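# Close the footlocker lid over three cartons, kept upright

## Task

Get the footlocker's lid fully closed with all three cartons sitting inside it, and have the footlocker remain standing upright. The task fails if the lid drops shut from more than slightly open or is slammed, and it fails if the footlocker tips over or is left tilted. It only counts as done if everything stays in place without the robot holding it there at the end.

## Robot and tools

Robot: a Hello Robot Stretch 4 with one arm. It has an omni-wheel base, a lift that moves up and down a mast, an arm that telescopes straight out forward, a three-joint wrist (yaw, pitch, roll) and a two-finger gripper. It stands about 1.6 m tall and the base rim lies within 0.23 m of the base origin. Loose objects may occasionally get a brief external shove.

Frames: the base frame sits on the floor under the base centre, x forward, y left, z up. hand_pose is reported in it, as a point between the open fingertips; with all wrist joints at 0 its axes line up with the base frame. Its printed position may be somewhat off. The odometry frame is the base frame as it was when the scene began. base_odometry comes only from wheel rotation, so slipping looks like motion; heading runs -3.142 to 3.142, positive to the left.

execute_actions: argument "actions" is a list holding one action (or none, which just reports state and images). Optional "cameras": names from head_camera, head_left_camera, head_right_camera, wrist_camera, all; omitted/null/["all"] gives every camera, [] gives none. An action contains "base", "joints" or both, plus optional "pace" and "contact_limits"; alternatively it is {"end_of_arm": "enable_torque"} by itself, which re-powers any wrist or gripper motor that shut off so it holds still.
- "base": exactly one command, each a relative offset from where the base last reported itself: {"translate_m": d} drives forward (+) or back, -2 to 2 m; {"strafe_m": d} slides left (+) or right, -2 to 2 m; {"rotate_rad": d} spins in place, left/counter-clockwise positive, -3.2 to 3.2.
- "joints": absolute targets by name, not offsets: lift_m 0 to 1.2; arm_m 0 to 0.55 (extension); wrist_yaw_rad -1.134 to 4.276 (0 forward, + left, 3.14 folded back, arm may block above 3.4); wrist_pitch_rad -1.117 to 4.259 (0 level, 1.57 pointing down); wrist_roll_rad -1.117 to 4.259 (0 fingers level, + clockwise seen from behind); gripper_m -0.038 to 0.141 (fingertip gap in metres; below 0 fingers squeeze each other). Done tolerances: ±0.004 for lift, arm, gripper; ±0.02 yaw and roll; ±0.05 pitch. Out-of-range joint targets are clipped and reported; unknown keys or other bad values reject the whole call with no motion.
- "pace": "slow", "default", "fast" or "max"; base up to 0.1/0.3/0.4/0.6 m/s and 1/2/3/4 rad/s. With lift above 0.2 base speed is further capped, down to 0.3 m/s and 1 rad/s at lift 1.2.
- "contact_limits": only {"arm_m": value}, 0 (gentlest) to 0.75 (firmest), default 0.5; the arm stops when it pushes harder.
Motions in one action start together. Each action lasts at most 15 s. Anything omitted may still be driving toward an earlier target without status showing it. If a result reports a stop, remaining execute_actions, wait and finished_scene calls in that reply are skipped.

wait: {"seconds": 0 to 10}; commands nothing, returns state and images.
zoom_image: {"camera": name, "region": [x0, y0, x1, y1]} in pixels of that camera's latest full image, origin top-left, at most 504 by 504.
finished_scene: {"scene": n}; irreversible, ends the scene once the last command has been held, and reports success. The goal must still hold then.

A good opening: send lift_m 0.4 with wrist_yaw_rad 0 together to unfold the wrist.

Result lines: base_status and joint_status give how each motion ended. "done" (for the base, wheels turned the commanded amount, slip included); "off_target" (resting away from target, may keep pushing); "contact_stop_at_<key>" (hit something; holds there, but lift/arm/wheels go slack, a slack lift may sag, slack wheels may roll); "limit_stop_at_<name>"; "time_out"; "torque_fault" (wrist or gripper motor overloaded and went limp; send enable_torque). After these stops the old target is dropped. "limit_stop_at_tilt" means leaning past 6 degrees: lift, arm and wheels go slack and ignore commands until it straightens. "limit_stop_at_own_body" blocks self-collision, likely with gripper tilted up (pitch below -0.2) and rolled (roll below -0.4 or above 4); moving away still works. on_its_own lists what the call did not command; "held at" is a target, not a position. lidar_m: 12 horizontal distances from base origin, 30-degree sectors, 1st straight ahead, counter-clockwise (4th left, 7th behind, 10th right); "-" means nothing seen or closer than 0.25 m; sees from about 0.15 m up to robot height, may miss glass, thin legs, much behind. wrist_depth_mm: 7x7 grid from top-left, median depth 100 to 2000 mm, "-" invalid; robot body visible. turned_by_wheels vs turned_by_imu differing beyond about 0.1 rad suggests a collision or slip, heading error about their difference. base_tilt in degrees, forward/right positive, with a fixed bias up to about 1.5. motor_effort: percent of max, positive toward higher joint values, bracket is the noisy peak; wheel_0..2 positive turns the base right. Gripper readings and "done" do not prove a grasp; a firm squeeze at commanded gripper_m 0 or more shows in gripper_m effort. Squeezing below an object's width pulls it toward the wrist by up to a third of the shortfall.

Cameras: head_camera atop the mast looking forward-down (turn base to look around); head_left_camera and head_right_camera are fisheyes beside it, looking more steeply down and showing base and arm; wrist_camera looks along the fingers, tips near the image bottom. Calibration (K, D, T_world_to_cam mapping base frame to camera, pos_world) is given per camera with small per-scene errors, larger for the wrist camera.

Avoid: tipping (over 1 kg held with arm_m above 0.2 while moving, especially fast; strong pushes or pulls with the gripper high or a high contact limit), pressing the gripper into things with base or arm moves (torque faults), drops, slips, slams, hard hits and very hard pushes. Lower the lid gently rather than letting it fall, and keep the footlocker upright.

Each tool is called as name(argument=value, ...), one argument or row to a line, values as JSON.

## Session

execute_actions(
  actions=[],
)

Scene clock: 0.00 s.
base_odometry: x=+0.000 y=+0.000 heading=+0.000 (m, m, rad; odometry frame)
turned_by_wheels: +0.000 (rad since the last result)
turned_by_imu: +0.000 (rad since the last result)
base_tilt: forward=+0.3 right=-0.4 (deg)
lidar_m: 1.74 1.74 2.53 1.42 1.41 1.57 1.44 1.44 1.62 2.47 2.46 2.74
base_status: not commanded
joint_positions: lift_m=+0.250 arm_m=-0.001 wrist_yaw_rad=+3.161 wrist_pitch_rad=-0.006 wrist_roll_rad=+0.006 gripper_m=+0.057
joint_status: not commanded
motor_effort: lift_m=+18 arm_m=+0 wrist_yaw_rad=+0 wrist_pitch_rad=-7 wrist_roll_rad=+1 gripper_m=-1 wheel_0=+0 wheel_1=+0 wheel_2=+0 (%)
hand_pose: x=-0.1200 y=+0.0819 z=+0.4296 quat_wxyz=(-0.010, +0.003, +0.003, +1.000) (m; base frame)
wrist_depth_mm: - 140 263 1756 1921 - - / - 111 138 1756 1863 - - / - 112 138 1708 1863 - - / - 123 154 1661 1863 1983 - / 137 144 1576 1618 1808 1983 - / 809 1464 1537 1661 211 1863 1863 / 1138 1308 1098 1229 1160 1078 1160
pictures: head_camera, head_left_camera, head_right_camera, wrist_camera
Images, in order (width x height): head_camera 420x560, head_left_camera 420x672, head_right_camera 420x672, wrist_camera 616x392.

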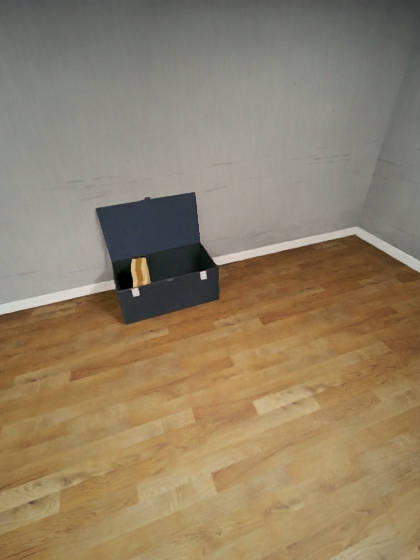

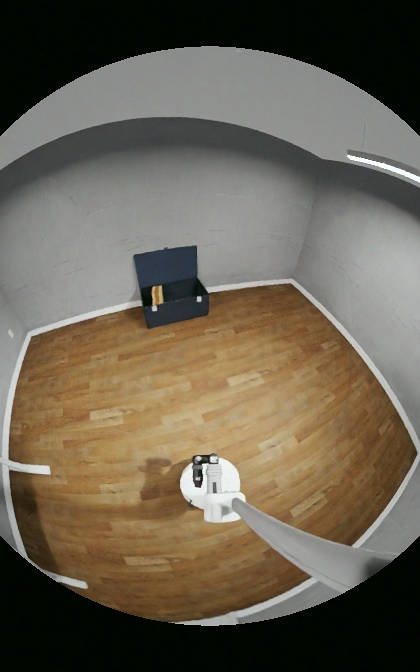

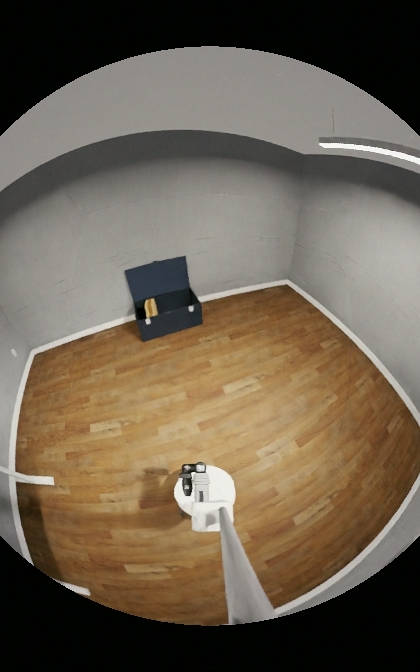

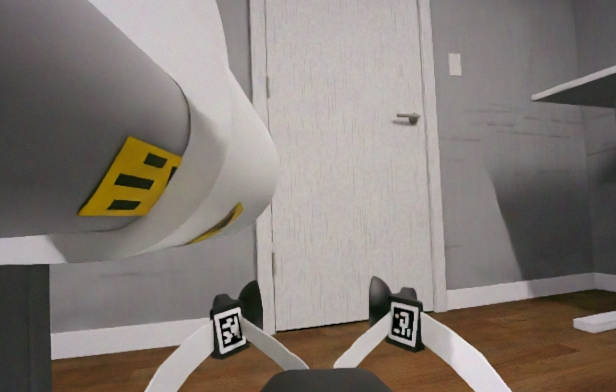

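zoom_image(
  camera="head_camera",
  region=[80, 180, 240, 340],
)

Region (80, 180, 240, 340) of head_camera's 420x560 image, scaled by 3.150, with more detail than that image has.

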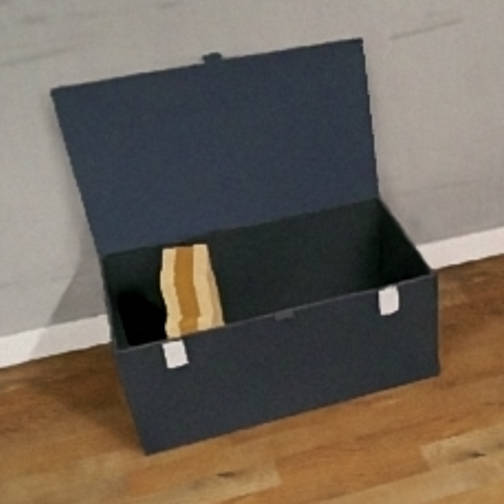

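execute_actions(
  actions=[
    {"base":{"rotate_rad":0.366},"joints":{"lift_m":0.6,"wrist_yaw_rad":0}},
  ],
  cameras=[],
)

execute_actions(
  actions=[
    {"base":{"strafe_m":-0.25},"joints":{"wrist_pitch_rad":0.9}},
  ],
  cameras=[],
)

execute_actions(
  actions=[
    {"base":{"translate_m":1.2},"pace":"fast"},
  ],
)

Scene clock: 11.53 s.
base_odometry: x=+0.000 y=+0.000 heading=+0.365 (m, m, rad; odometry frame)
turned_by_wheels: +0.365 (rad since the last result)
turned_by_imu: +0.373 (rad since the last result)
base_tilt: forward=+0.2 right=-0.3 (deg)
lidar_m: 1.72 2.39 1.46 1.40 1.49 1.49 1.42 1.53 2.15 2.49 2.64 1.81
base_status: done
joint_positions: lift_m=+0.600 arm_m=-0.001 wrist_yaw_rad=+0.000 wrist_pitch_rad=-0.006 wrist_roll_rad=+0.006 gripper_m=+0.057
joint_status: all done
motor_effort: lift_m=+22(23) arm_m=+0(0) wrist_yaw_rad=-1(5) wrist_pitch_rad=-3(5) wrist_roll_rad=-1(1) gripper_m=-3(3) wheel_0=-3(8) wheel_1=-3(11) wheel_2=-4(8) (%)
hand_pose: x=+0.4586 y=-0.0873 z=+0.7798 quat_wxyz=(+1.000, +0.003, -0.003, +0.000) (m; base frame)
wrist_depth_mm: - - - - - - - / - - - - - - - / - - - - - - - / - - - - - - - / - - - - - - - / - - - - 211 - - / - - 1863 1537 1537 1537 -
pictures: none
No camera images: the call's "cameras" was empty. Leave "cameras" out to get every camera's image.

Scene clock: 13.67 s.
base_odometry: x=+0.089 y=-0.233 heading=+0.365 (m, m, rad; odometry frame)
turned_by_wheels: +0.000 (rad since the last result)
turned_by_imu: +0.000 (rad since the last result)
base_tilt: forward=+0.1 right=-0.5 (deg)
lidar_m: 1.72 2.37 1.71 1.66 1.73 1.50 1.44 1.52 2.17 2.24 2.33 2.32
base_status: done
joint_positions: lift_m=+0.600 arm_m=-0.001 wrist_yaw_rad=+0.000 wrist_pitch_rad=+0.901 wrist_roll_rad=+0.006 gripper_m=+0.057
joint_status: all done
motor_effort: lift_m=+22(22) arm_m=+0(0) wrist_yaw_rad=+0(0) wrist_pitch_rad=-2(4) wrist_roll_rad=-1(0) gripper_m=-3(2) wheel_0=+1(11) wheel_1=-2(11) wheel_2=+0(6) (%)
hand_pose: x=+0.3492 y=-0.0874 z=+0.5518 quat_wxyz=(+0.900, +0.002, +0.435, -0.001) (m; base frame)
wrist_depth_mm: 1756 1661 1537 1499 1537 1618 1576 / 1397 1397 1366 1336 1336 1308 1336 / 1205 1182 1160 1160 1160 1138 1118 / 1042 1025 1025 1008 1025 991 991 / 931 904 904 904 904 891 891 / 809 831 788 820 211 809 788 / 750 750 707 732 707 699 723
pictures: none
No camera images: the call's "cameras" was empty. Leave "cameras" out to get every camera's image.

Scene clock: 17.97 s.
base_odometry: x=+1.210 y=+0.195 heading=+0.365 (m, m, rad; odometry frame)
turned_by_wheels: +0.000 (rad since the last result)
turned_by_imu: +0.003 (rad since the last result)
base_tilt: forward=+0.3 right=-0.5 (deg)
lidar_m: 0.52 0.56 1.58 2.40 1.81 2.44 2.67 2.84 2.36 2.30 1.47 0.55
base_status: done
joint_positions: lift_m=+0.600 arm_m=-0.001 wrist_yaw_rad=+0.000 wrist_pitch_rad=+0.901 wrist_roll_rad=+0.006 gripper_m=+0.057
joint_status: not commanded
motor_effort: lift_m=+22(22) arm_m=+0(0) wrist_yaw_rad=+1(1) wrist_pitch_rad=-1(0) wrist_roll_rad=+0(1) gripper_m=-4(3) wheel_0=+1(8) wheel_1=+2(10) wheel_2=+0(15) (%)
hand_pose: x=+0.3492 y=-0.0874 z=+0.5518 quat_wxyz=(+0.900, +0.002, +0.435, -0.001) (m; base frame)
wrist_depth_mm: 854 778 768 778 778 809 842 / 976 820 809 866 866 878 960 / 1078 759 741 991 1008 788 1060 / 640 809 798 976 976 778 946 / 564 564 564 564 569 569 854 / 798 715 634 707 211 715 788 / 750 750 715 732 715 699 723
pictures: head_camera, head_left_camera, head_right_camera, wrist_camera
camera_calibration (this result's frames):
wrist_camera: T_world_to_cam=[[-0.0511019, -0.997422, -0.0503815, -0.0359408], [-0.754235, 0.0716109, -0.652688, 0.693983], [0.654613, 0.00464595, -0.75595, 0.412071], [0, 0, 0, 1]] pos_world=[0.251843, -0.0874594, 0.762649]
Images, in order (width x height): head_camera 420x560, head_left_camera 420x672, head_right_camera 420x672, wrist_camera 616x392.

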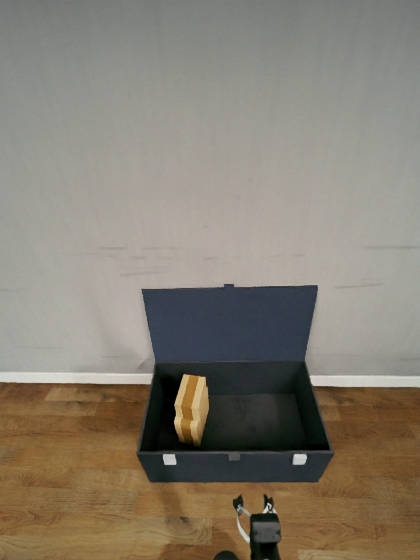

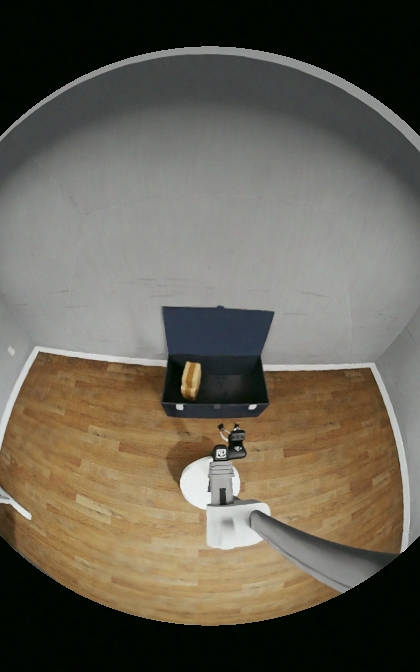

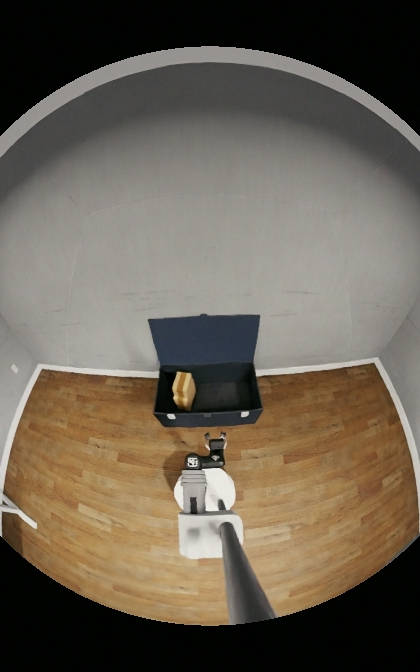

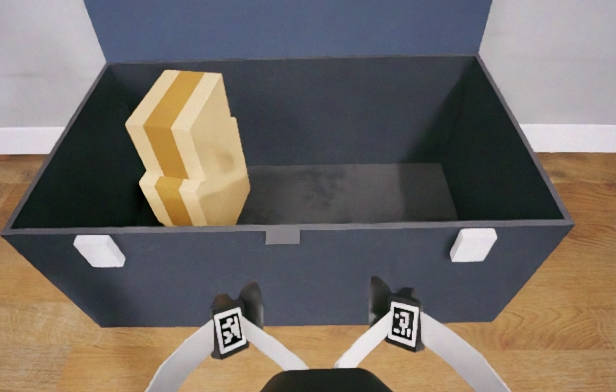

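zoom_image(
  camera="wrist_camera",
  region=[80, 40, 320, 260],
)

zoom_image(
  camera="head_camera",
  region=[130, 270, 340, 490],
)

Region (80, 40, 320, 260) of wrist_camera's 616x392 image, scaled by 2.100; it fills the top 462 rows of this view, and the rest is white.

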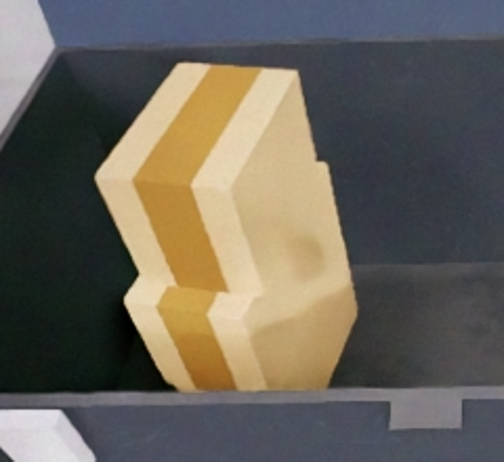

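Region (130, 270, 340, 490) of head_camera's 420x560 image, scaled by 2.291, with more detail than that image has; it fills the left 481 columns of this view, and the rest is white.

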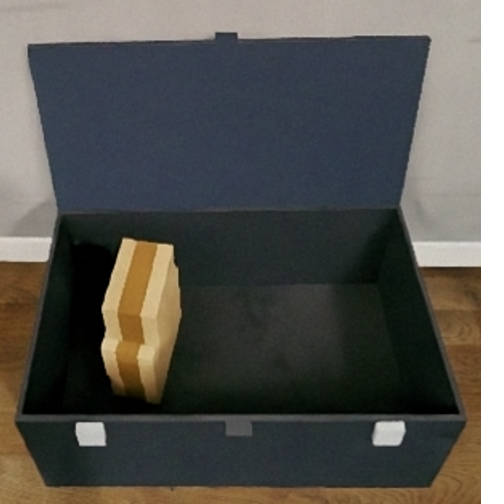

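execute_actions(
  actions=[
    {"base":{"strafe_m":0.23},"joints":{"lift_m":0.7,"wrist_pitch_rad":1.57,"gripper_m":0.141}},
  ],
  cameras=[],
)

execute_actions(
  actions=[
    {"base":{"translate_m":0.25},"joints":{"arm_m":0.40}},
  ],
)

Scene clock: 47.93 s.
base_odometry: x=+1.128 y=+0.410 heading=+0.365 (m, m, rad; odometry frame)
turned_by_wheels: +0.000 (rad since the last result)
turned_by_imu: +0.001 (rad since the last result)
base_tilt: forward=+0.3 right=-0.4 (deg)
lidar_m: 0.52 1.12 1.60 2.19 1.61 2.13 2.62 2.82 2.58 2.50 0.77 0.53
base_status: done
joint_positions: lift_m=+0.700 arm_m=-0.001 wrist_yaw_rad=+0.000 wrist_pitch_rad=+1.570 wrist_roll_rad=+0.006 gripper_m=+0.141
joint_status: all done
motor_effort: lift_m=+22(24) arm_m=+0(1) wrist_yaw_rad=+1(0) wrist_pitch_rad=+3(5) wrist_roll_rad=+0(1) gripper_m=-1(4) wheel_0=-3(10) wheel_1=+3(11) wheel_2=+0(1) (%)
hand_pose: x=+0.1704 y=-0.0874 z=+0.5894 quat_wxyz=(+0.708, +0.002, +0.707, -0.002) (m; base frame)
wrist_depth_mm: 831 831 699 707 699 715 699 / 842 831 842 820 820 842 842 / 831 831 842 831 831 820 820 / 831 831 820 809 820 842 820 / 809 809 603 603 820 820 809 / 820 798 603 603 809 211 809 / 809 597 591 155 798 798 809
pictures: none
No camera images: the call's "cameras" was empty. Leave "cameras" out to get every camera's image.

Scene clock: 50.23 s.
base_odometry: x=+1.361 y=+0.499 heading=+0.366 (m, m, rad; odometry frame)
turned_by_wheels: +0.000 (rad since the last result)
turned_by_imu: +0.001 (rad since the last result)
base_tilt: forward=+0.2 right=-0.4 (deg)
lidar_m: 0.27 0.31 1.23 2.18 1.76 2.08 2.89 3.09 2.61 2.51 0.43 0.29
base_status: done
joint_positions: lift_m=+0.700 arm_m=+0.399 wrist_yaw_rad=+0.000 wrist_pitch_rad=+1.570 wrist_roll_rad=+0.006 gripper_m=+0.141
joint_status: all done
motor_effort: lift_m=+22(22) arm_m=+7(8) wrist_yaw_rad=+0(0) wrist_pitch_rad=+1(4) wrist_roll_rad=+1(1) gripper_m=-1(1) wheel_0=+3(7) wheel_1=+4(7) wheel_2=-3(15) (%)
hand_pose: x=+0.5700 y=-0.0874 z=+0.5894 quat_wxyz=(+0.707, +0.002, +0.707, -0.002) (m; base frame)
wrist_depth_mm: 455 314 317 320 322 320 320 / 676 449 421 424 430 427 427 / 820 820 661 676 683 691 691 / 831 820 809 554 798 809 788 / 820 820 788 436 798 798 788 / 809 809 723 436 788 210 788 / 820 798 676 155 707 707 741
pictures: head_camera, head_left_camera, head_right_camera, wrist_camera
camera_calibration (this result's frames):
wrist_camera: T_world_to_cam=[[-0.0711584, -0.997434, -0.00782137, -0.0364228], [-0.996458, 0.0714366, -0.0443573, 0.664543], [0.0448022, 0.00463728, -0.998985, 0.786852], [0, 0, 0, 1]] pos_world=[0.624345, -0.0874509, 0.815246]
Images, in order (width x height): head_camera 420x560, head_left_camera 420x672, head_right_camera 420x672, wrist_camera 616x392.

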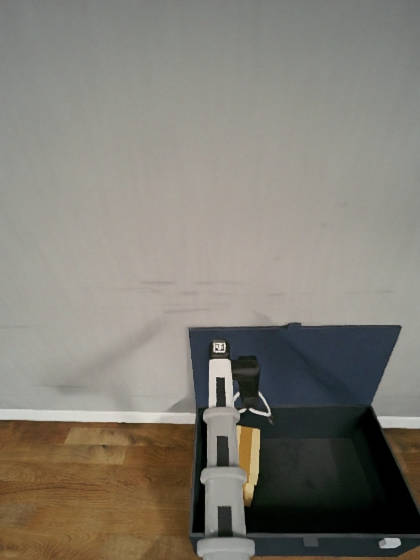

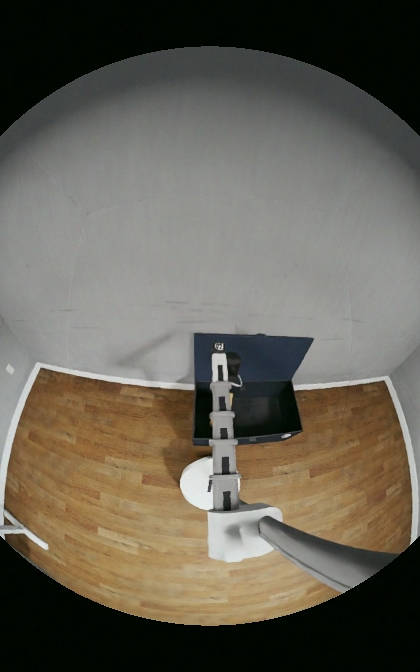

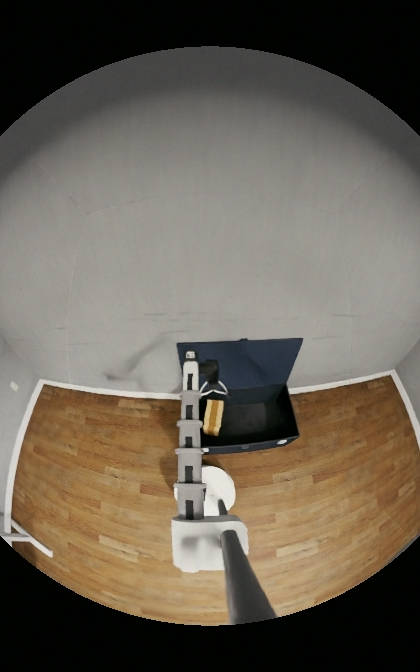

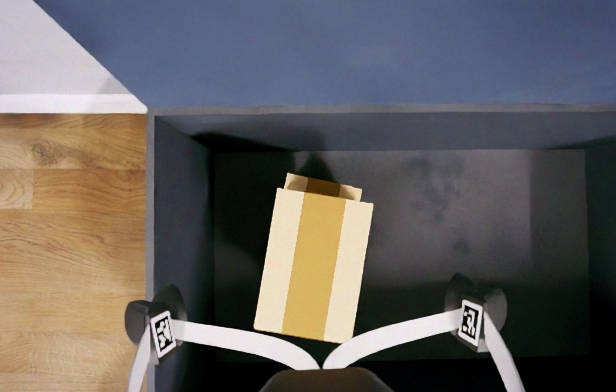

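execute_actions(
  actions=[
    {"joints":{"lift_m":0.53,"wrist_roll_rad":0.2}},
  ],
  cameras=["wrist_camera","head_right_camera"],
)

Scene clock: 62.97 s.
base_odometry: x=+1.361 y=+0.499 heading=+0.366 (m, m, rad; odometry frame)
turned_by_wheels: +0.000 (rad since the last result)
turned_by_imu: +0.000 (rad since the last result)
base_tilt: forward=+0.2 right=-0.5 (deg)
lidar_m: 0.28 0.32 1.21 2.16 1.76 2.12 2.90 3.06 2.64 2.54 0.43 0.31
base_status: not commanded
joint_positions: lift_m=+0.530 arm_m=+0.399 wrist_yaw_rad=+0.000 wrist_pitch_rad=+1.570 wrist_roll_rad=+0.200 gripper_m=+0.141
joint_status: all done
motor_effort: lift_m=+14(18) arm_m=+7(7) wrist_yaw_rad=+0(0) wrist_pitch_rad=+3(0) wrist_roll_rad=+3(3) gripper_m=+0(2) wheel_0=+3(3) wheel_1=+4(4) wheel_2=-4(3) (%)
hand_pose: x=+0.5700 y=-0.0874 z=+0.4200 quat_wxyz=(+0.704, +0.070, +0.703, -0.070) (m; base frame)
wrist_depth_mm: 235 249 268 291 314 327 368 / 289 309 334 379 442 539 627 / 334 424 544 634 634 640 634 / 345 459 627 267 627 621 627 / 345 433 615 266 267 627 627 / 640 340 265 265 265 209 615 / 634 336 500 156 265 591 580
pictures: head_right_camera, wrist_camera
camera_calibration (this result's frames):
wrist_camera: T_world_to_cam=[[-0.262268, -0.964962, -0.00801389, 0.0740997], [-0.963951, 0.262361, -0.0443247, 0.655181], [0.0448742, -0.00389995, -0.998985, 0.616842], [0, 0, 0, 1]] pos_world=[0.623316, -0.0979849, 0.645851]
Images, in order (width x height): head_right_camera 420x672, wrist_camera 616x392.

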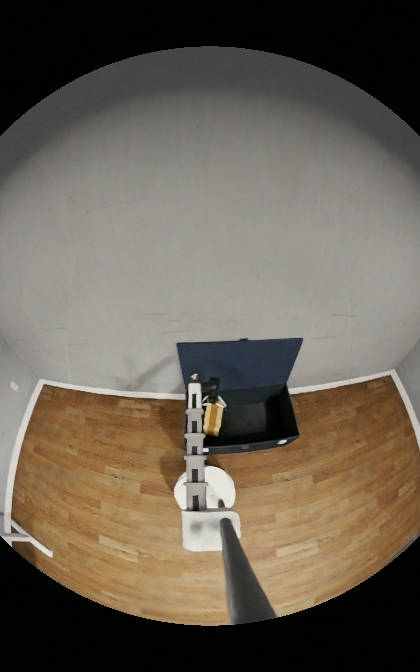

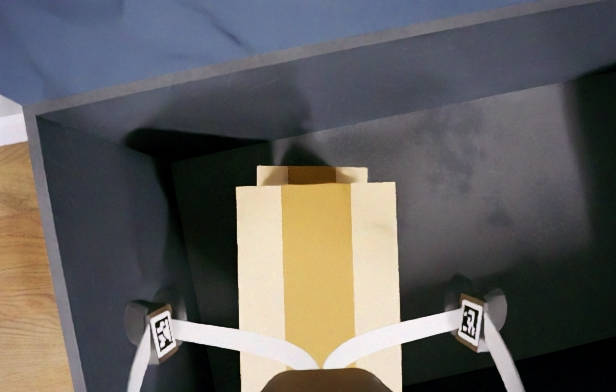

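execute_actions(
  actions=[
    {"joints":{"lift_m":0.455},"pace":"slow"},
  ],
  cameras=["wrist_camera"],
)

execute_actions(
  actions=[
    {"joints":{"gripper_m":0.07}},
  ],
  cameras=["wrist_camera"],
)

Scene clock: 69.60 s.
base_odometry: x=+1.361 y=+0.499 heading=+0.366 (m, m, rad; odometry frame)
turned_by_wheels: +0.000 (rad since the last result)
turned_by_imu: +0.000 (rad since the last result)
base_tilt: forward=+0.1 right=-0.4 (deg)
lidar_m: 0.28 0.31 1.23 2.16 1.72 2.07 2.89 3.06 2.62 2.54 0.41 0.32
base_status: not commanded
joint_positions: lift_m=+0.455 arm_m=+0.399 wrist_yaw_rad=+0.000 wrist_pitch_rad=+1.570 wrist_roll_rad=+0.200 gripper_m=+0.141
joint_status: all done
motor_effort: lift_m=+14(14) arm_m=+7(7) wrist_yaw_rad=+0(0) wrist_pitch_rad=+1(1) wrist_roll_rad=+0(2) gripper_m=-1(3) wheel_0=+3(3) wheel_1=+4(4) wheel_2=-4(3) (%)
hand_pose: x=+0.5700 y=-0.0874 z=+0.3450 quat_wxyz=(+0.704, +0.070, +0.703, -0.070) (m; base frame)
wrist_depth_mm: 222 234 238 263 290 325 370 / 262 291 330 382 445 535 559 / 324 421 530 554 549 554 559 / 309 459 312 192 193 549 549 / 296 436 191 191 192 549 549 / 282 338 191 190 191 210 544 / 272 334 189 155 190 549 539
pictures: wrist_camera
camera_calibration (this result's frames):
wrist_camera: T_world_to_cam=[[-0.262268, -0.964962, -0.00801389, 0.0734991], [-0.963951, 0.262361, -0.0443247, 0.651857], [0.0448742, -0.00389996, -0.998985, 0.541918], [0, 0, 0, 1]] pos_world=[0.623317, -0.0979849, 0.570851]
Images, in order (width x height): wrist_camera 616x392.

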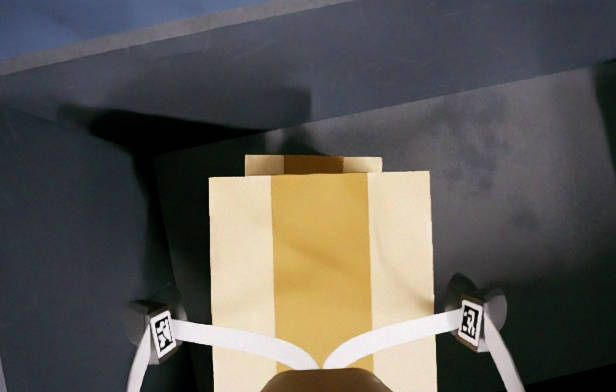

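Scene clock: 71.33 s.
base_odometry: x=+1.361 y=+0.499 heading=+0.366 (m, m, rad; odometry frame)
turned_by_wheels: +0.000 (rad since the last result)
turned_by_imu: +0.000 (rad since the last result)
base_tilt: forward=+0.2 right=-0.4 (deg)
lidar_m: 0.27 0.32 1.21 2.17 1.75 2.07 2.87 3.04 2.63 2.55 0.43 0.31
base_status: not commanded
joint_positions: lift_m=+0.455 arm_m=+0.399 wrist_yaw_rad=+0.000 wrist_pitch_rad=+1.570 wrist_roll_rad=+0.200 gripper_m=+0.070
joint_status: all done
motor_effort: lift_m=+17(17) arm_m=+7(6) wrist_yaw_rad=+0(0) wrist_pitch_rad=+1(1) wrist_roll_rad=+1(2) gripper_m=-18(21) wheel_0=+3(3) wheel_1=+4(4) wheel_2=-3(3) (%)
hand_pose: x=+0.5700 y=-0.0874 z=+0.3448 quat_wxyz=(+0.704, +0.070, +0.703, -0.070) (m; base frame)
wrist_depth_mm: 221 234 239 265 293 329 373 / 264 296 334 389 452 535 549 / 324 424 535 549 554 549 554 / 309 459 180 179 180 549 544 / 296 430 179 179 180 549 544 / 281 377 179 179 179 549 539 / 273 314 178 178 179 539 549
pictures: wrist_camera
camera_calibration (this result's frames):
wrist_camera: T_world_to_cam=[[-0.262294, -0.964955, -0.00800537, 0.0735078], [-0.963946, 0.262387, -0.0442934, 0.651829], [0.0448416, -0.00390113, -0.998986, 0.541684], [0, 0, 0, 1]] pos_world=[0.623318, -0.0979864, 0.570595]
Images, in order (width x height): wrist_camera 616x392.

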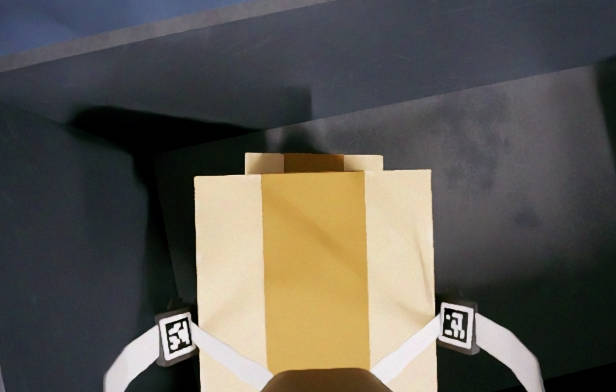

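execute_actions(
  actions=[
    {"joints":{"lift_m":0.48},"pace":"slow"},
  ],
  cameras=[],
)

execute_actions(
  actions=[
    {"base":{"strafe_m":-0.3},"joints":{"wrist_roll_rad":0.04},"pace":"slow"},
  ],
)

Scene clock: 75.93 s.
base_odometry: x=+1.361 y=+0.499 heading=+0.366 (m, m, rad; odometry frame)
turned_by_wheels: +0.000 (rad since the last result)
turned_by_imu: +0.000 (rad since the last result)
base_tilt: forward=+0.1 right=-0.5 (deg)
lidar_m: 0.27 0.30 1.20 2.15 1.71 2.12 2.88 3.08 2.61 2.52 0.43 0.30
base_status: not commanded
joint_positions: lift_m=+0.479 arm_m=+0.399 wrist_yaw_rad=+0.000 wrist_pitch_rad=+1.570 wrist_roll_rad=+0.200 gripper_m=+0.070
joint_status: all done
motor_effort: lift_m=+25(26) arm_m=+7(7) wrist_yaw_rad=+0(0) wrist_pitch_rad=+2(1) wrist_roll_rad=+2(2) gripper_m=-18(19) wheel_0=+3(3) wheel_1=+4(4) wheel_2=-4(3) (%)
hand_pose: x=+0.5700 y=-0.0874 z=+0.3692 quat_wxyz=(+0.704, +0.070, +0.703, -0.070) (m; base frame)
wrist_depth_mm: 227 240 258 265 296 330 373 / 264 296 336 384 449 539 580 / 324 427 530 574 574 574 574 / 309 462 180 179 181 574 574 / 297 433 179 179 180 569 574 / 281 382 179 179 180 569 564 / 272 312 178 178 179 564 574
pictures: none
No camera images: the call's "cameras" was empty. Leave "cameras" out to get every camera's image.

Scene clock: 80.07 s.
base_odometry: x=+1.468 y=+0.219 heading=+0.366 (m, m, rad; odometry frame)
turned_by_wheels: +0.000 (rad since the last result)
turned_by_imu: +0.000 (rad since the last result)
base_tilt: forward=+0.3 right=-0.3 (deg)
lidar_m: 0.29 0.31 0.42 2.46 2.01 2.65 2.94 3.07 2.31 2.24 0.42 0.30
base_status: done
joint_positions: lift_m=+0.479 arm_m=+0.399 wrist_yaw_rad=+0.000 wrist_pitch_rad=+1.570 wrist_roll_rad=+0.040 gripper_m=+0.070
joint_status: all done
motor_effort: lift_m=+25(25) arm_m=+7(7) wrist_yaw_rad=+0(0) wrist_pitch_rad=+2(3) wrist_roll_rad=-1(3) gripper_m=-19(18) wheel_0=+4(6) wheel_1=-4(8) wheel_2=+0(1) (%)
hand_pose: x=+0.5700 y=-0.0874 z=+0.3692 quat_wxyz=(+0.707, +0.014, +0.707, -0.014) (m; base frame)
wrist_depth_mm: 253 258 260 258 259 260 263 / 327 338 351 362 377 387 382 / 554 574 580 574 574 569 421 / 362 549 180 179 180 569 427 / 345 530 179 179 180 574 436 / 359 512 178 179 179 521 436 / 379 462 178 178 178 564 436
pictures: head_camera, head_left_camera, head_right_camera, wrist_camera
camera_calibration (this result's frames):
wrist_camera: T_world_to_cam=[[-0.105828, -0.994353, -0.00785283, -0.0181021], [-0.99337, 0.106074, -0.0443221, 0.656043], [0.0449048, 0.00311024, -0.998986, 0.566605], [0, 0, 0, 1]] pos_world=[0.624335, -0.0893511, 0.594966]
Images, in order (width x height): head_camera 420x560, head_left_camera 420x672, head_right_camera 420x672, wrist_camera 616x392.

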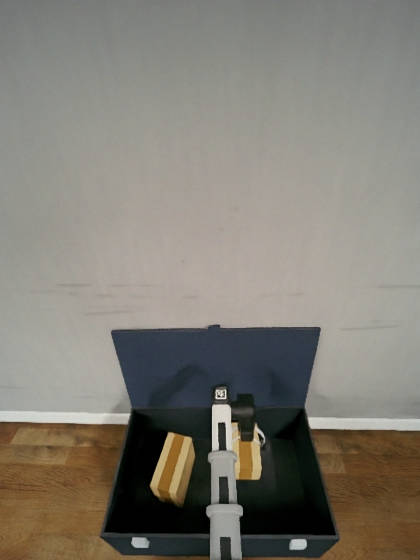

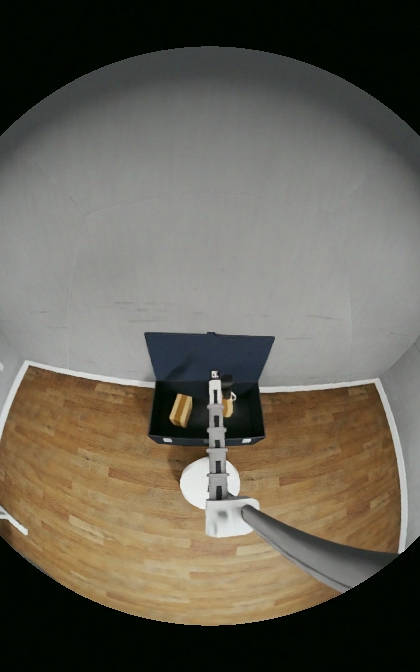

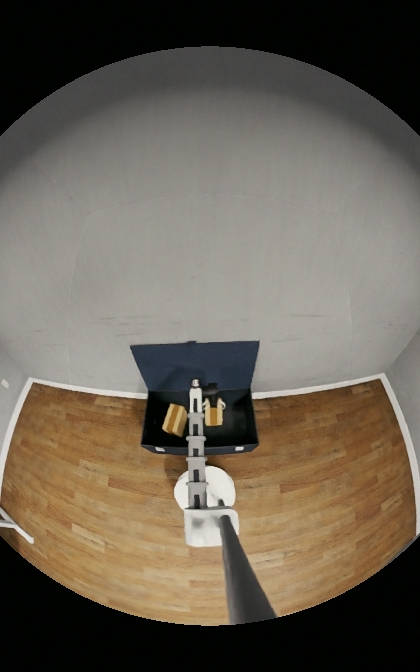

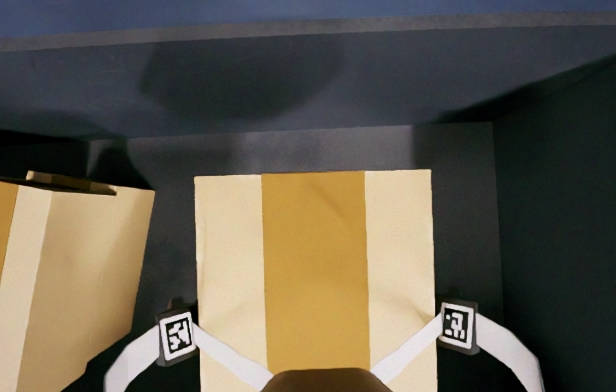

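execute_actions(
  actions=[
    {"joints":{"lift_m":0.26}},
  ],
  cameras=["head_left_camera","wrist_camera"],
)

execute_actions(
  actions=[
    {"joints":{"lift_m":0.217},"pace":"slow"},
  ],
  cameras=["head_left_camera","wrist_camera"],
)

Scene clock: 86.17 s.
base_odometry: x=+1.468 y=+0.219 heading=+0.366 (m, m, rad; odometry frame)
turned_by_wheels: +0.000 (rad since the last result)
turned_by_imu: +0.000 (rad since the last result)
base_tilt: forward=+0.3 right=-0.5 (deg)
lidar_m: 0.28 0.30 0.42 2.48 2.01 2.63 2.91 3.06 2.32 2.22 0.40 0.30
base_status: not commanded
joint_positions: lift_m=+0.260 arm_m=+0.399 wrist_yaw_rad=+0.000 wrist_pitch_rad=+1.570 wrist_roll_rad=+0.040 gripper_m=+0.070
joint_status: all done
motor_effort: lift_m=+18(22) arm_m=+7(7) wrist_yaw_rad=+0(0) wrist_pitch_rad=+2(3) wrist_roll_rad=-1(2) gripper_m=-18(19) wheel_0=+4(4) wheel_1=-4(4) wheel_2=+0(0) (%)
hand_pose: x=+0.5700 y=-0.0874 z=+0.1498 quat_wxyz=(+0.707, +0.014, +0.707, -0.014) (m; base frame)
wrist_depth_mm: 232 236 244 250 254 260 263 / 325 338 351 353 353 353 355 / 351 351 349 351 355 355 353 / 347 349 179 179 180 351 351 / 349 349 179 179 180 347 351 / 345 349 179 178 179 345 347 / 345 345 178 178 179 345 347
pictures: head_left_camera, wrist_camera
camera_calibration (this result's frames):
wrist_camera: T_world_to_cam=[[-0.105828, -0.994353, -0.00785284, -0.0198245], [-0.99337, 0.106073, -0.0443222, 0.646325], [0.0449049, 0.00311026, -0.998986, 0.347448], [0, 0, 0, 1]] pos_world=[0.62434, -0.089351, 0.375586]
Images, in order (width x height): head_left_camera 420x672, wrist_camera 616x392.

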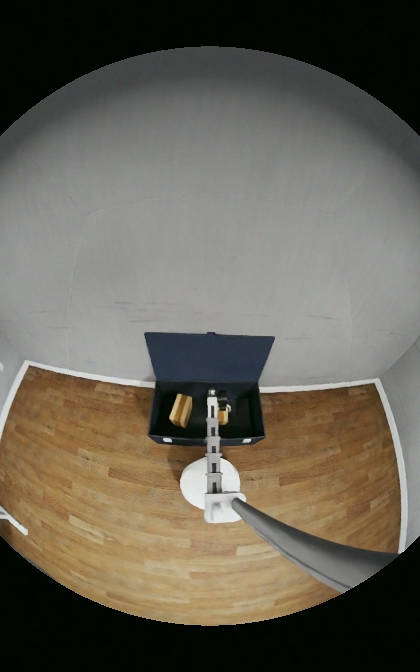

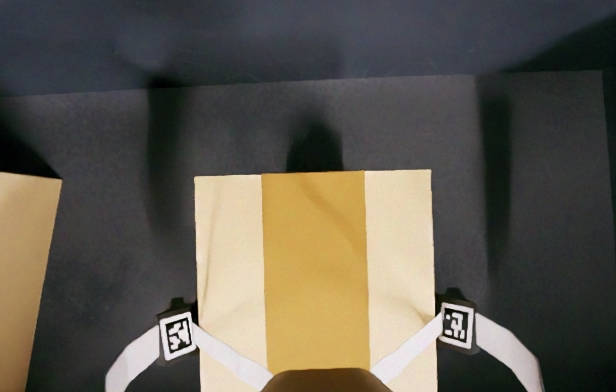

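Scene clock: 87.37 s.
base_odometry: x=+1.468 y=+0.219 heading=+0.366 (m, m, rad; odometry frame)
turned_by_wheels: +0.000 (rad since the last result)
turned_by_imu: +0.000 (rad since the last result)
base_tilt: forward=+0.4 right=-0.4 (deg)
lidar_m: 0.29 0.31 0.42 2.46 2.01 2.65 2.93 3.07 2.30 2.24 0.41 0.30
base_status: not commanded
joint_positions: lift_m=+0.217 arm_m=+0.399 wrist_yaw_rad=+0.000 wrist_pitch_rad=+1.570 wrist_roll_rad=+0.040 gripper_m=+0.070
joint_status: all done
motor_effort: lift_m=+18(16) arm_m=+7(7) wrist_yaw_rad=+0(0) wrist_pitch_rad=+0(1) wrist_roll_rad=+0(1) gripper_m=-18(19) wheel_0=+4(4) wheel_1=-4(4) wheel_2=+0(0) (%)
hand_pose: x=+0.5700 y=-0.0874 z=+0.1068 quat_wxyz=(+0.707, +0.014, +0.707, -0.014) (m; base frame)
wrist_depth_mm: 232 237 244 250 255 260 264 / 310 309 309 310 309 309 310 / 307 309 309 310 307 309 309 / 307 307 180 179 180 307 307 / 304 306 179 179 180 304 306 / 304 303 179 179 179 304 303 / 303 304 178 178 179 301 303
pictures: head_left_camera, wrist_camera
camera_calibration (this result's frames):
wrist_camera: T_world_to_cam=[[-0.105828, -0.994353, -0.00785283, -0.0201618], [-0.99337, 0.106073, -0.0443221, 0.644422], [0.0449048, 0.00311025, -0.998986, 0.304495], [0, 0, 0, 1]] pos_world=[0.624342, -0.089351, 0.332591]
Images, in order (width x height): head_left_camera 420x672, wrist_camera 616x392.

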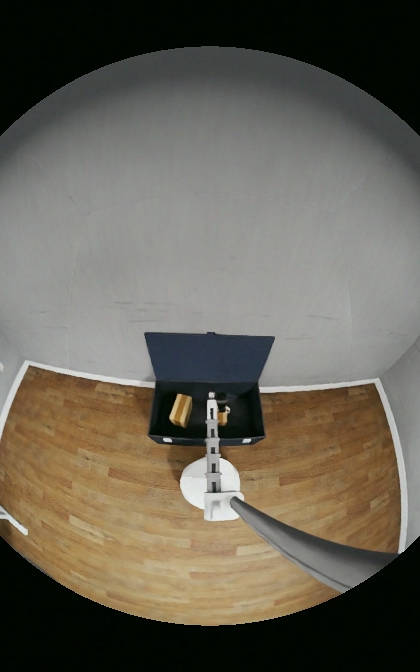

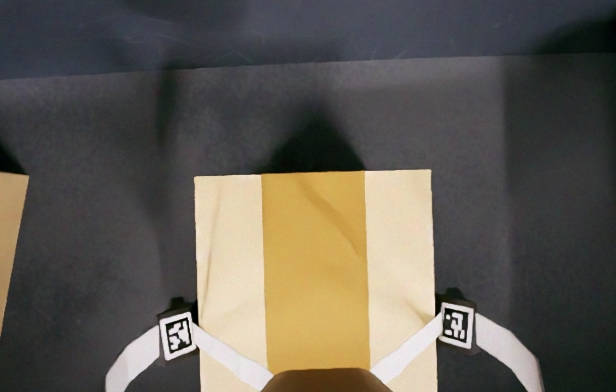

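execute_actions(
  actions=[
    {"joints":{"gripper_m":0.141},"pace":"slow"},
  ],
  cameras=["wrist_camera"],
)

execute_actions(
  actions=[
    {"joints":{"lift_m":1.0}},
  ],
)

Scene clock: 93.93 s.
base_odometry: x=+1.468 y=+0.219 heading=+0.366 (m, m, rad; odometry frame)
turned_by_wheels: +0.000 (rad since the last result)
turned_by_imu: +0.000 (rad since the last result)
base_tilt: forward=+0.1 right=-0.3 (deg)
lidar_m: 0.27 0.30 0.41 2.47 2.03 2.65 2.91 3.07 2.31 2.23 0.42 0.28
base_status: not commanded
joint_positions: lift_m=+0.217 arm_m=+0.399 wrist_yaw_rad=+0.000 wrist_pitch_rad=+1.571 wrist_roll_rad=+0.040 gripper_m=+0.141
joint_status: all done
motor_effort: lift_m=+17(17) arm_m=+7(7) wrist_yaw_rad=+1(1) wrist_pitch_rad=-1(3) wrist_roll_rad=+0(1) gripper_m=-1(15) wheel_0=+4(4) wheel_1=-4(4) wheel_2=+0(0) (%)
hand_pose: x=+0.5698 y=-0.0874 z=+0.1068 quat_wxyz=(+0.707, +0.014, +0.707, -0.014) (m; base frame)
wrist_depth_mm: 231 234 242 249 253 258 262 / 312 310 310 312 314 312 312 / 310 309 309 309 310 310 310 / 307 309 190 190 191 310 310 / 307 307 190 189 189 307 309 / 304 306 189 188 189 210 306 / 303 304 187 155 187 304 304
pictures: wrist_camera
camera_calibration (this result's frames):
wrist_camera: T_world_to_cam=[[-0.106137, -0.994321, -0.0077767, -0.0200165], [-0.993369, 0.106376, -0.0436086, 0.644135], [0.0441882, 0.00309666, -0.999018, 0.304917], [0, 0, 0, 1]] pos_world=[0.624265, -0.0893677, 0.332551]
Images, in order (width x height): wrist_camera 616x392.

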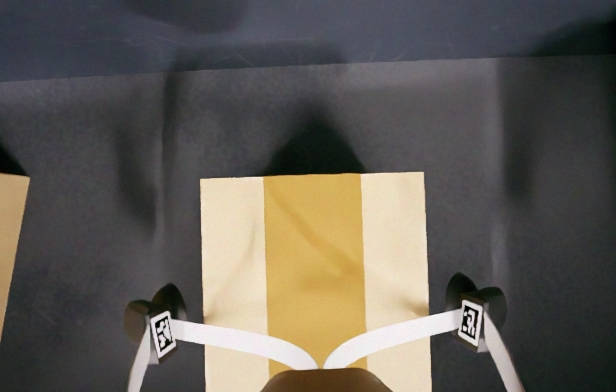

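Scene clock: 97.83 s.
base_odometry: x=+1.468 y=+0.219 heading=+0.366 (m, m, rad; odometry frame)
turned_by_wheels: +0.000 (rad since the last result)
turned_by_imu: +0.000 (rad since the last result)
base_tilt: forward=+0.2 right=-0.4 (deg)
lidar_m: 0.27 0.31 0.40 2.49 2.02 2.64 2.91 3.06 2.31 2.23 0.41 0.31
base_status: not commanded
joint_positions: lift_m=+1.000 arm_m=+0.399 wrist_yaw_rad=+0.000 wrist_pitch_rad=+1.570 wrist_roll_rad=+0.040 gripper_m=+0.141
joint_status: all done
motor_effort: lift_m=+22(23) arm_m=+7(7) wrist_yaw_rad=+1(1) wrist_pitch_rad=+1(1) wrist_roll_rad=+0(1) gripper_m=+1(0) wheel_0=+4(4) wheel_1=-4(4) wheel_2=+0(0) (%)
hand_pose: x=+0.5698 y=-0.0874 z=+0.8894 quat_wxyz=(+0.707, +0.014, +0.707, -0.014) (m; base frame)
wrist_depth_mm: 353 364 370 377 387 387 394 / 459 477 488 500 512 525 654 / 668 699 715 741 768 1118 1138 / 1138 1025 1138 1138 1098 1118 1118 / 1118 946 1098 1098 1118 1118 1138 / 1118 878 1098 1098 1078 209 1118 / 1098 820 809 155 798 1118 1098
pictures: head_camera, head_left_camera, head_right_camera, wrist_camera
camera_calibration (this result's frames):
wrist_camera: T_world_to_cam=[[-0.10608, -0.994327, -0.00778137, -0.0139567], [-0.993373, 0.10632, -0.0436524, 0.678321], [0.0442321, 0.00309915, -0.999016, 1.08675], [0, 0, 0, 1]] pos_world=[0.624276, -0.0893646, 1.11519]
Images, in order (width x height): head_camera 420x560, head_left_camera 420x672, head_right_camera 420x672, wrist_camera 616x392.

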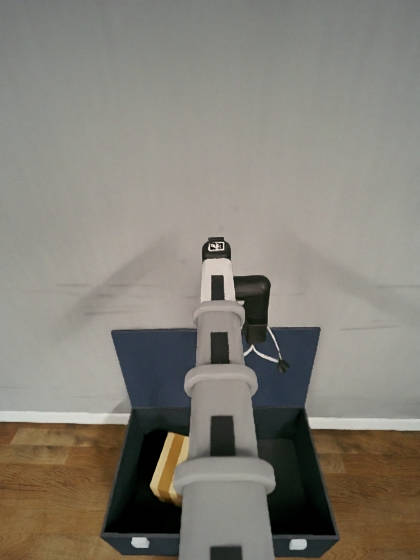

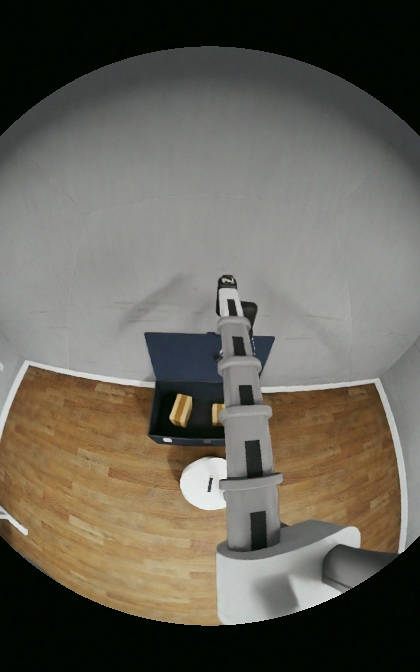

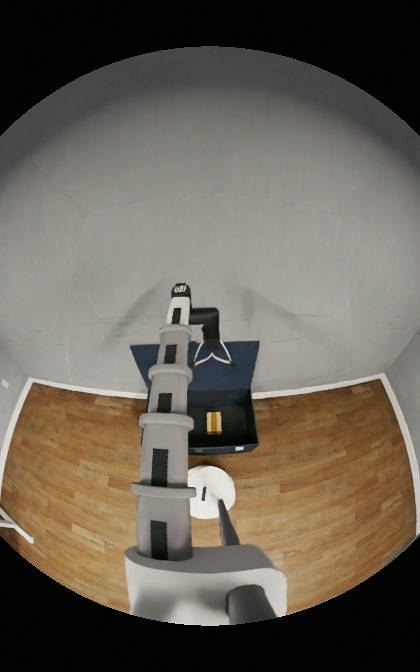

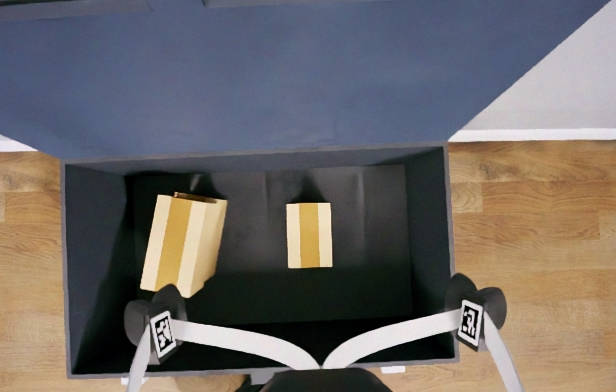

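execute_actions(
  actions=[
    {"base":{"strafe_m":0.11},"joints":{"arm_m":0.2,"wrist_pitch_rad":0.9,"wrist_roll_rad":0.0,"gripper_m":0.1}},
  ],
)

Scene clock: 104.90 s.
base_odometry: x=+1.429 y=+0.322 heading=+0.366 (m, m, rad; odometry frame)
turned_by_wheels: +0.000 (rad since the last result)
turned_by_imu: +0.000 (rad since the last result)
base_tilt: forward=+0.2 right=-0.4 (deg)
lidar_m: 0.28 0.30 1.21 2.36 1.89 2.37 2.90 3.07 2.44 2.35 0.42 0.28
base_status: done
joint_positions: lift_m=+1.000 arm_m=+0.201 wrist_yaw_rad=+0.000 wrist_pitch_rad=+0.902 wrist_roll_rad=+0.000 gripper_m=+0.100
joint_status: all done
motor_effort: lift_m=+22(22) arm_m=-7(7) wrist_yaw_rad=+1(0) wrist_pitch_rad=-4(6) wrist_roll_rad=+0(4) gripper_m=+0(2) wheel_0=-3(8) wheel_1=+2(12) wheel_2=+0(1) (%)
hand_pose: x=+0.5511 y=-0.0874 z=+0.9516 quat_wxyz=(+0.900, +0.000, +0.436, +0.000) (m; base frame)
wrist_depth_mm: 392 392 389 387 384 382 379 / 445 445 439 436 439 430 430 / 512 508 504 504 504 496 492 / 564 544 544 544 539 544 544 / 741 627 640 627 627 627 661 / 931 741 691 741 699 715 878 / 1098 1008 946 831 866 854 1078
pictures: head_camera, head_left_camera, head_right_camera, wrist_camera
camera_calibration (this result's frames):
wrist_camera: T_world_to_cam=[[-0.0470922, -0.99778, -0.0470792, -0.0108765], [-0.75505, 0.0664139, -0.652295, 1.10684], [0.653974, 0.0048291, -0.756502, 0.583064], [0, 0, 0, 1]] pos_world=[0.453899, -0.0871776, 1.16256]
Images, in order (width x height): head_camera 420x560, head_left_camera 420x672, head_right_camera 420x672, wrist_camera 616x392.

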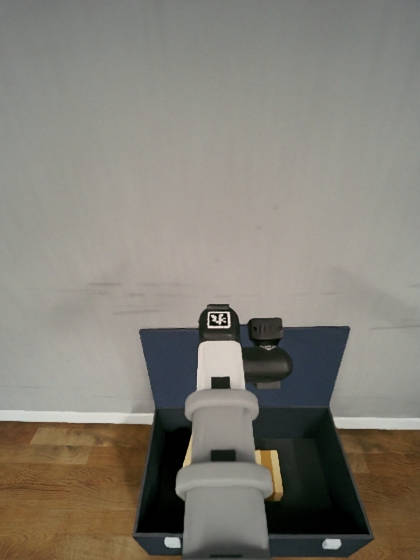

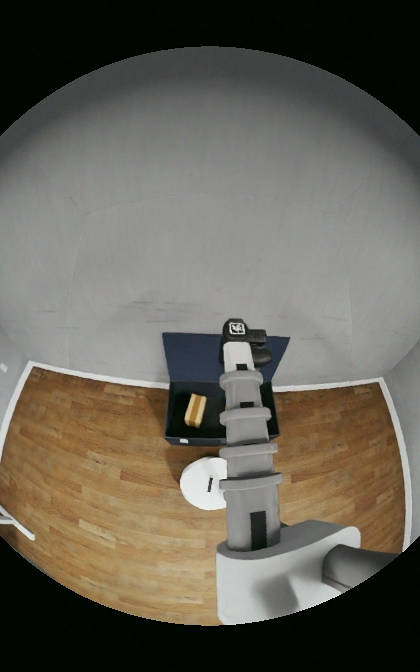

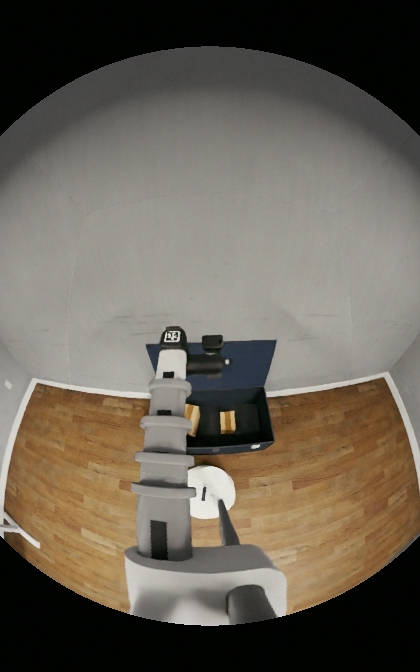

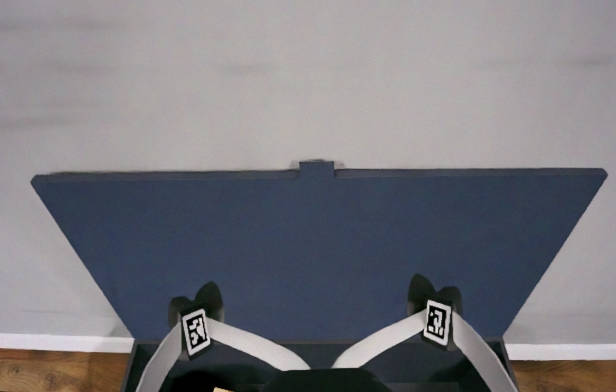

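zoom_image(
  camera="wrist_camera",
  region=[270, 135, 370, 205],
)

Region (270, 135, 370, 205) of wrist_camera's 616x392 image, scaled by 5.040; it fills the top 353 rows of this view, and the rest is white.

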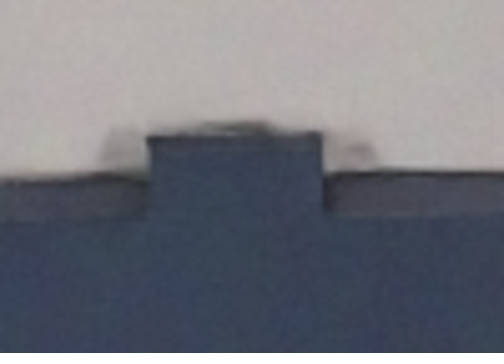

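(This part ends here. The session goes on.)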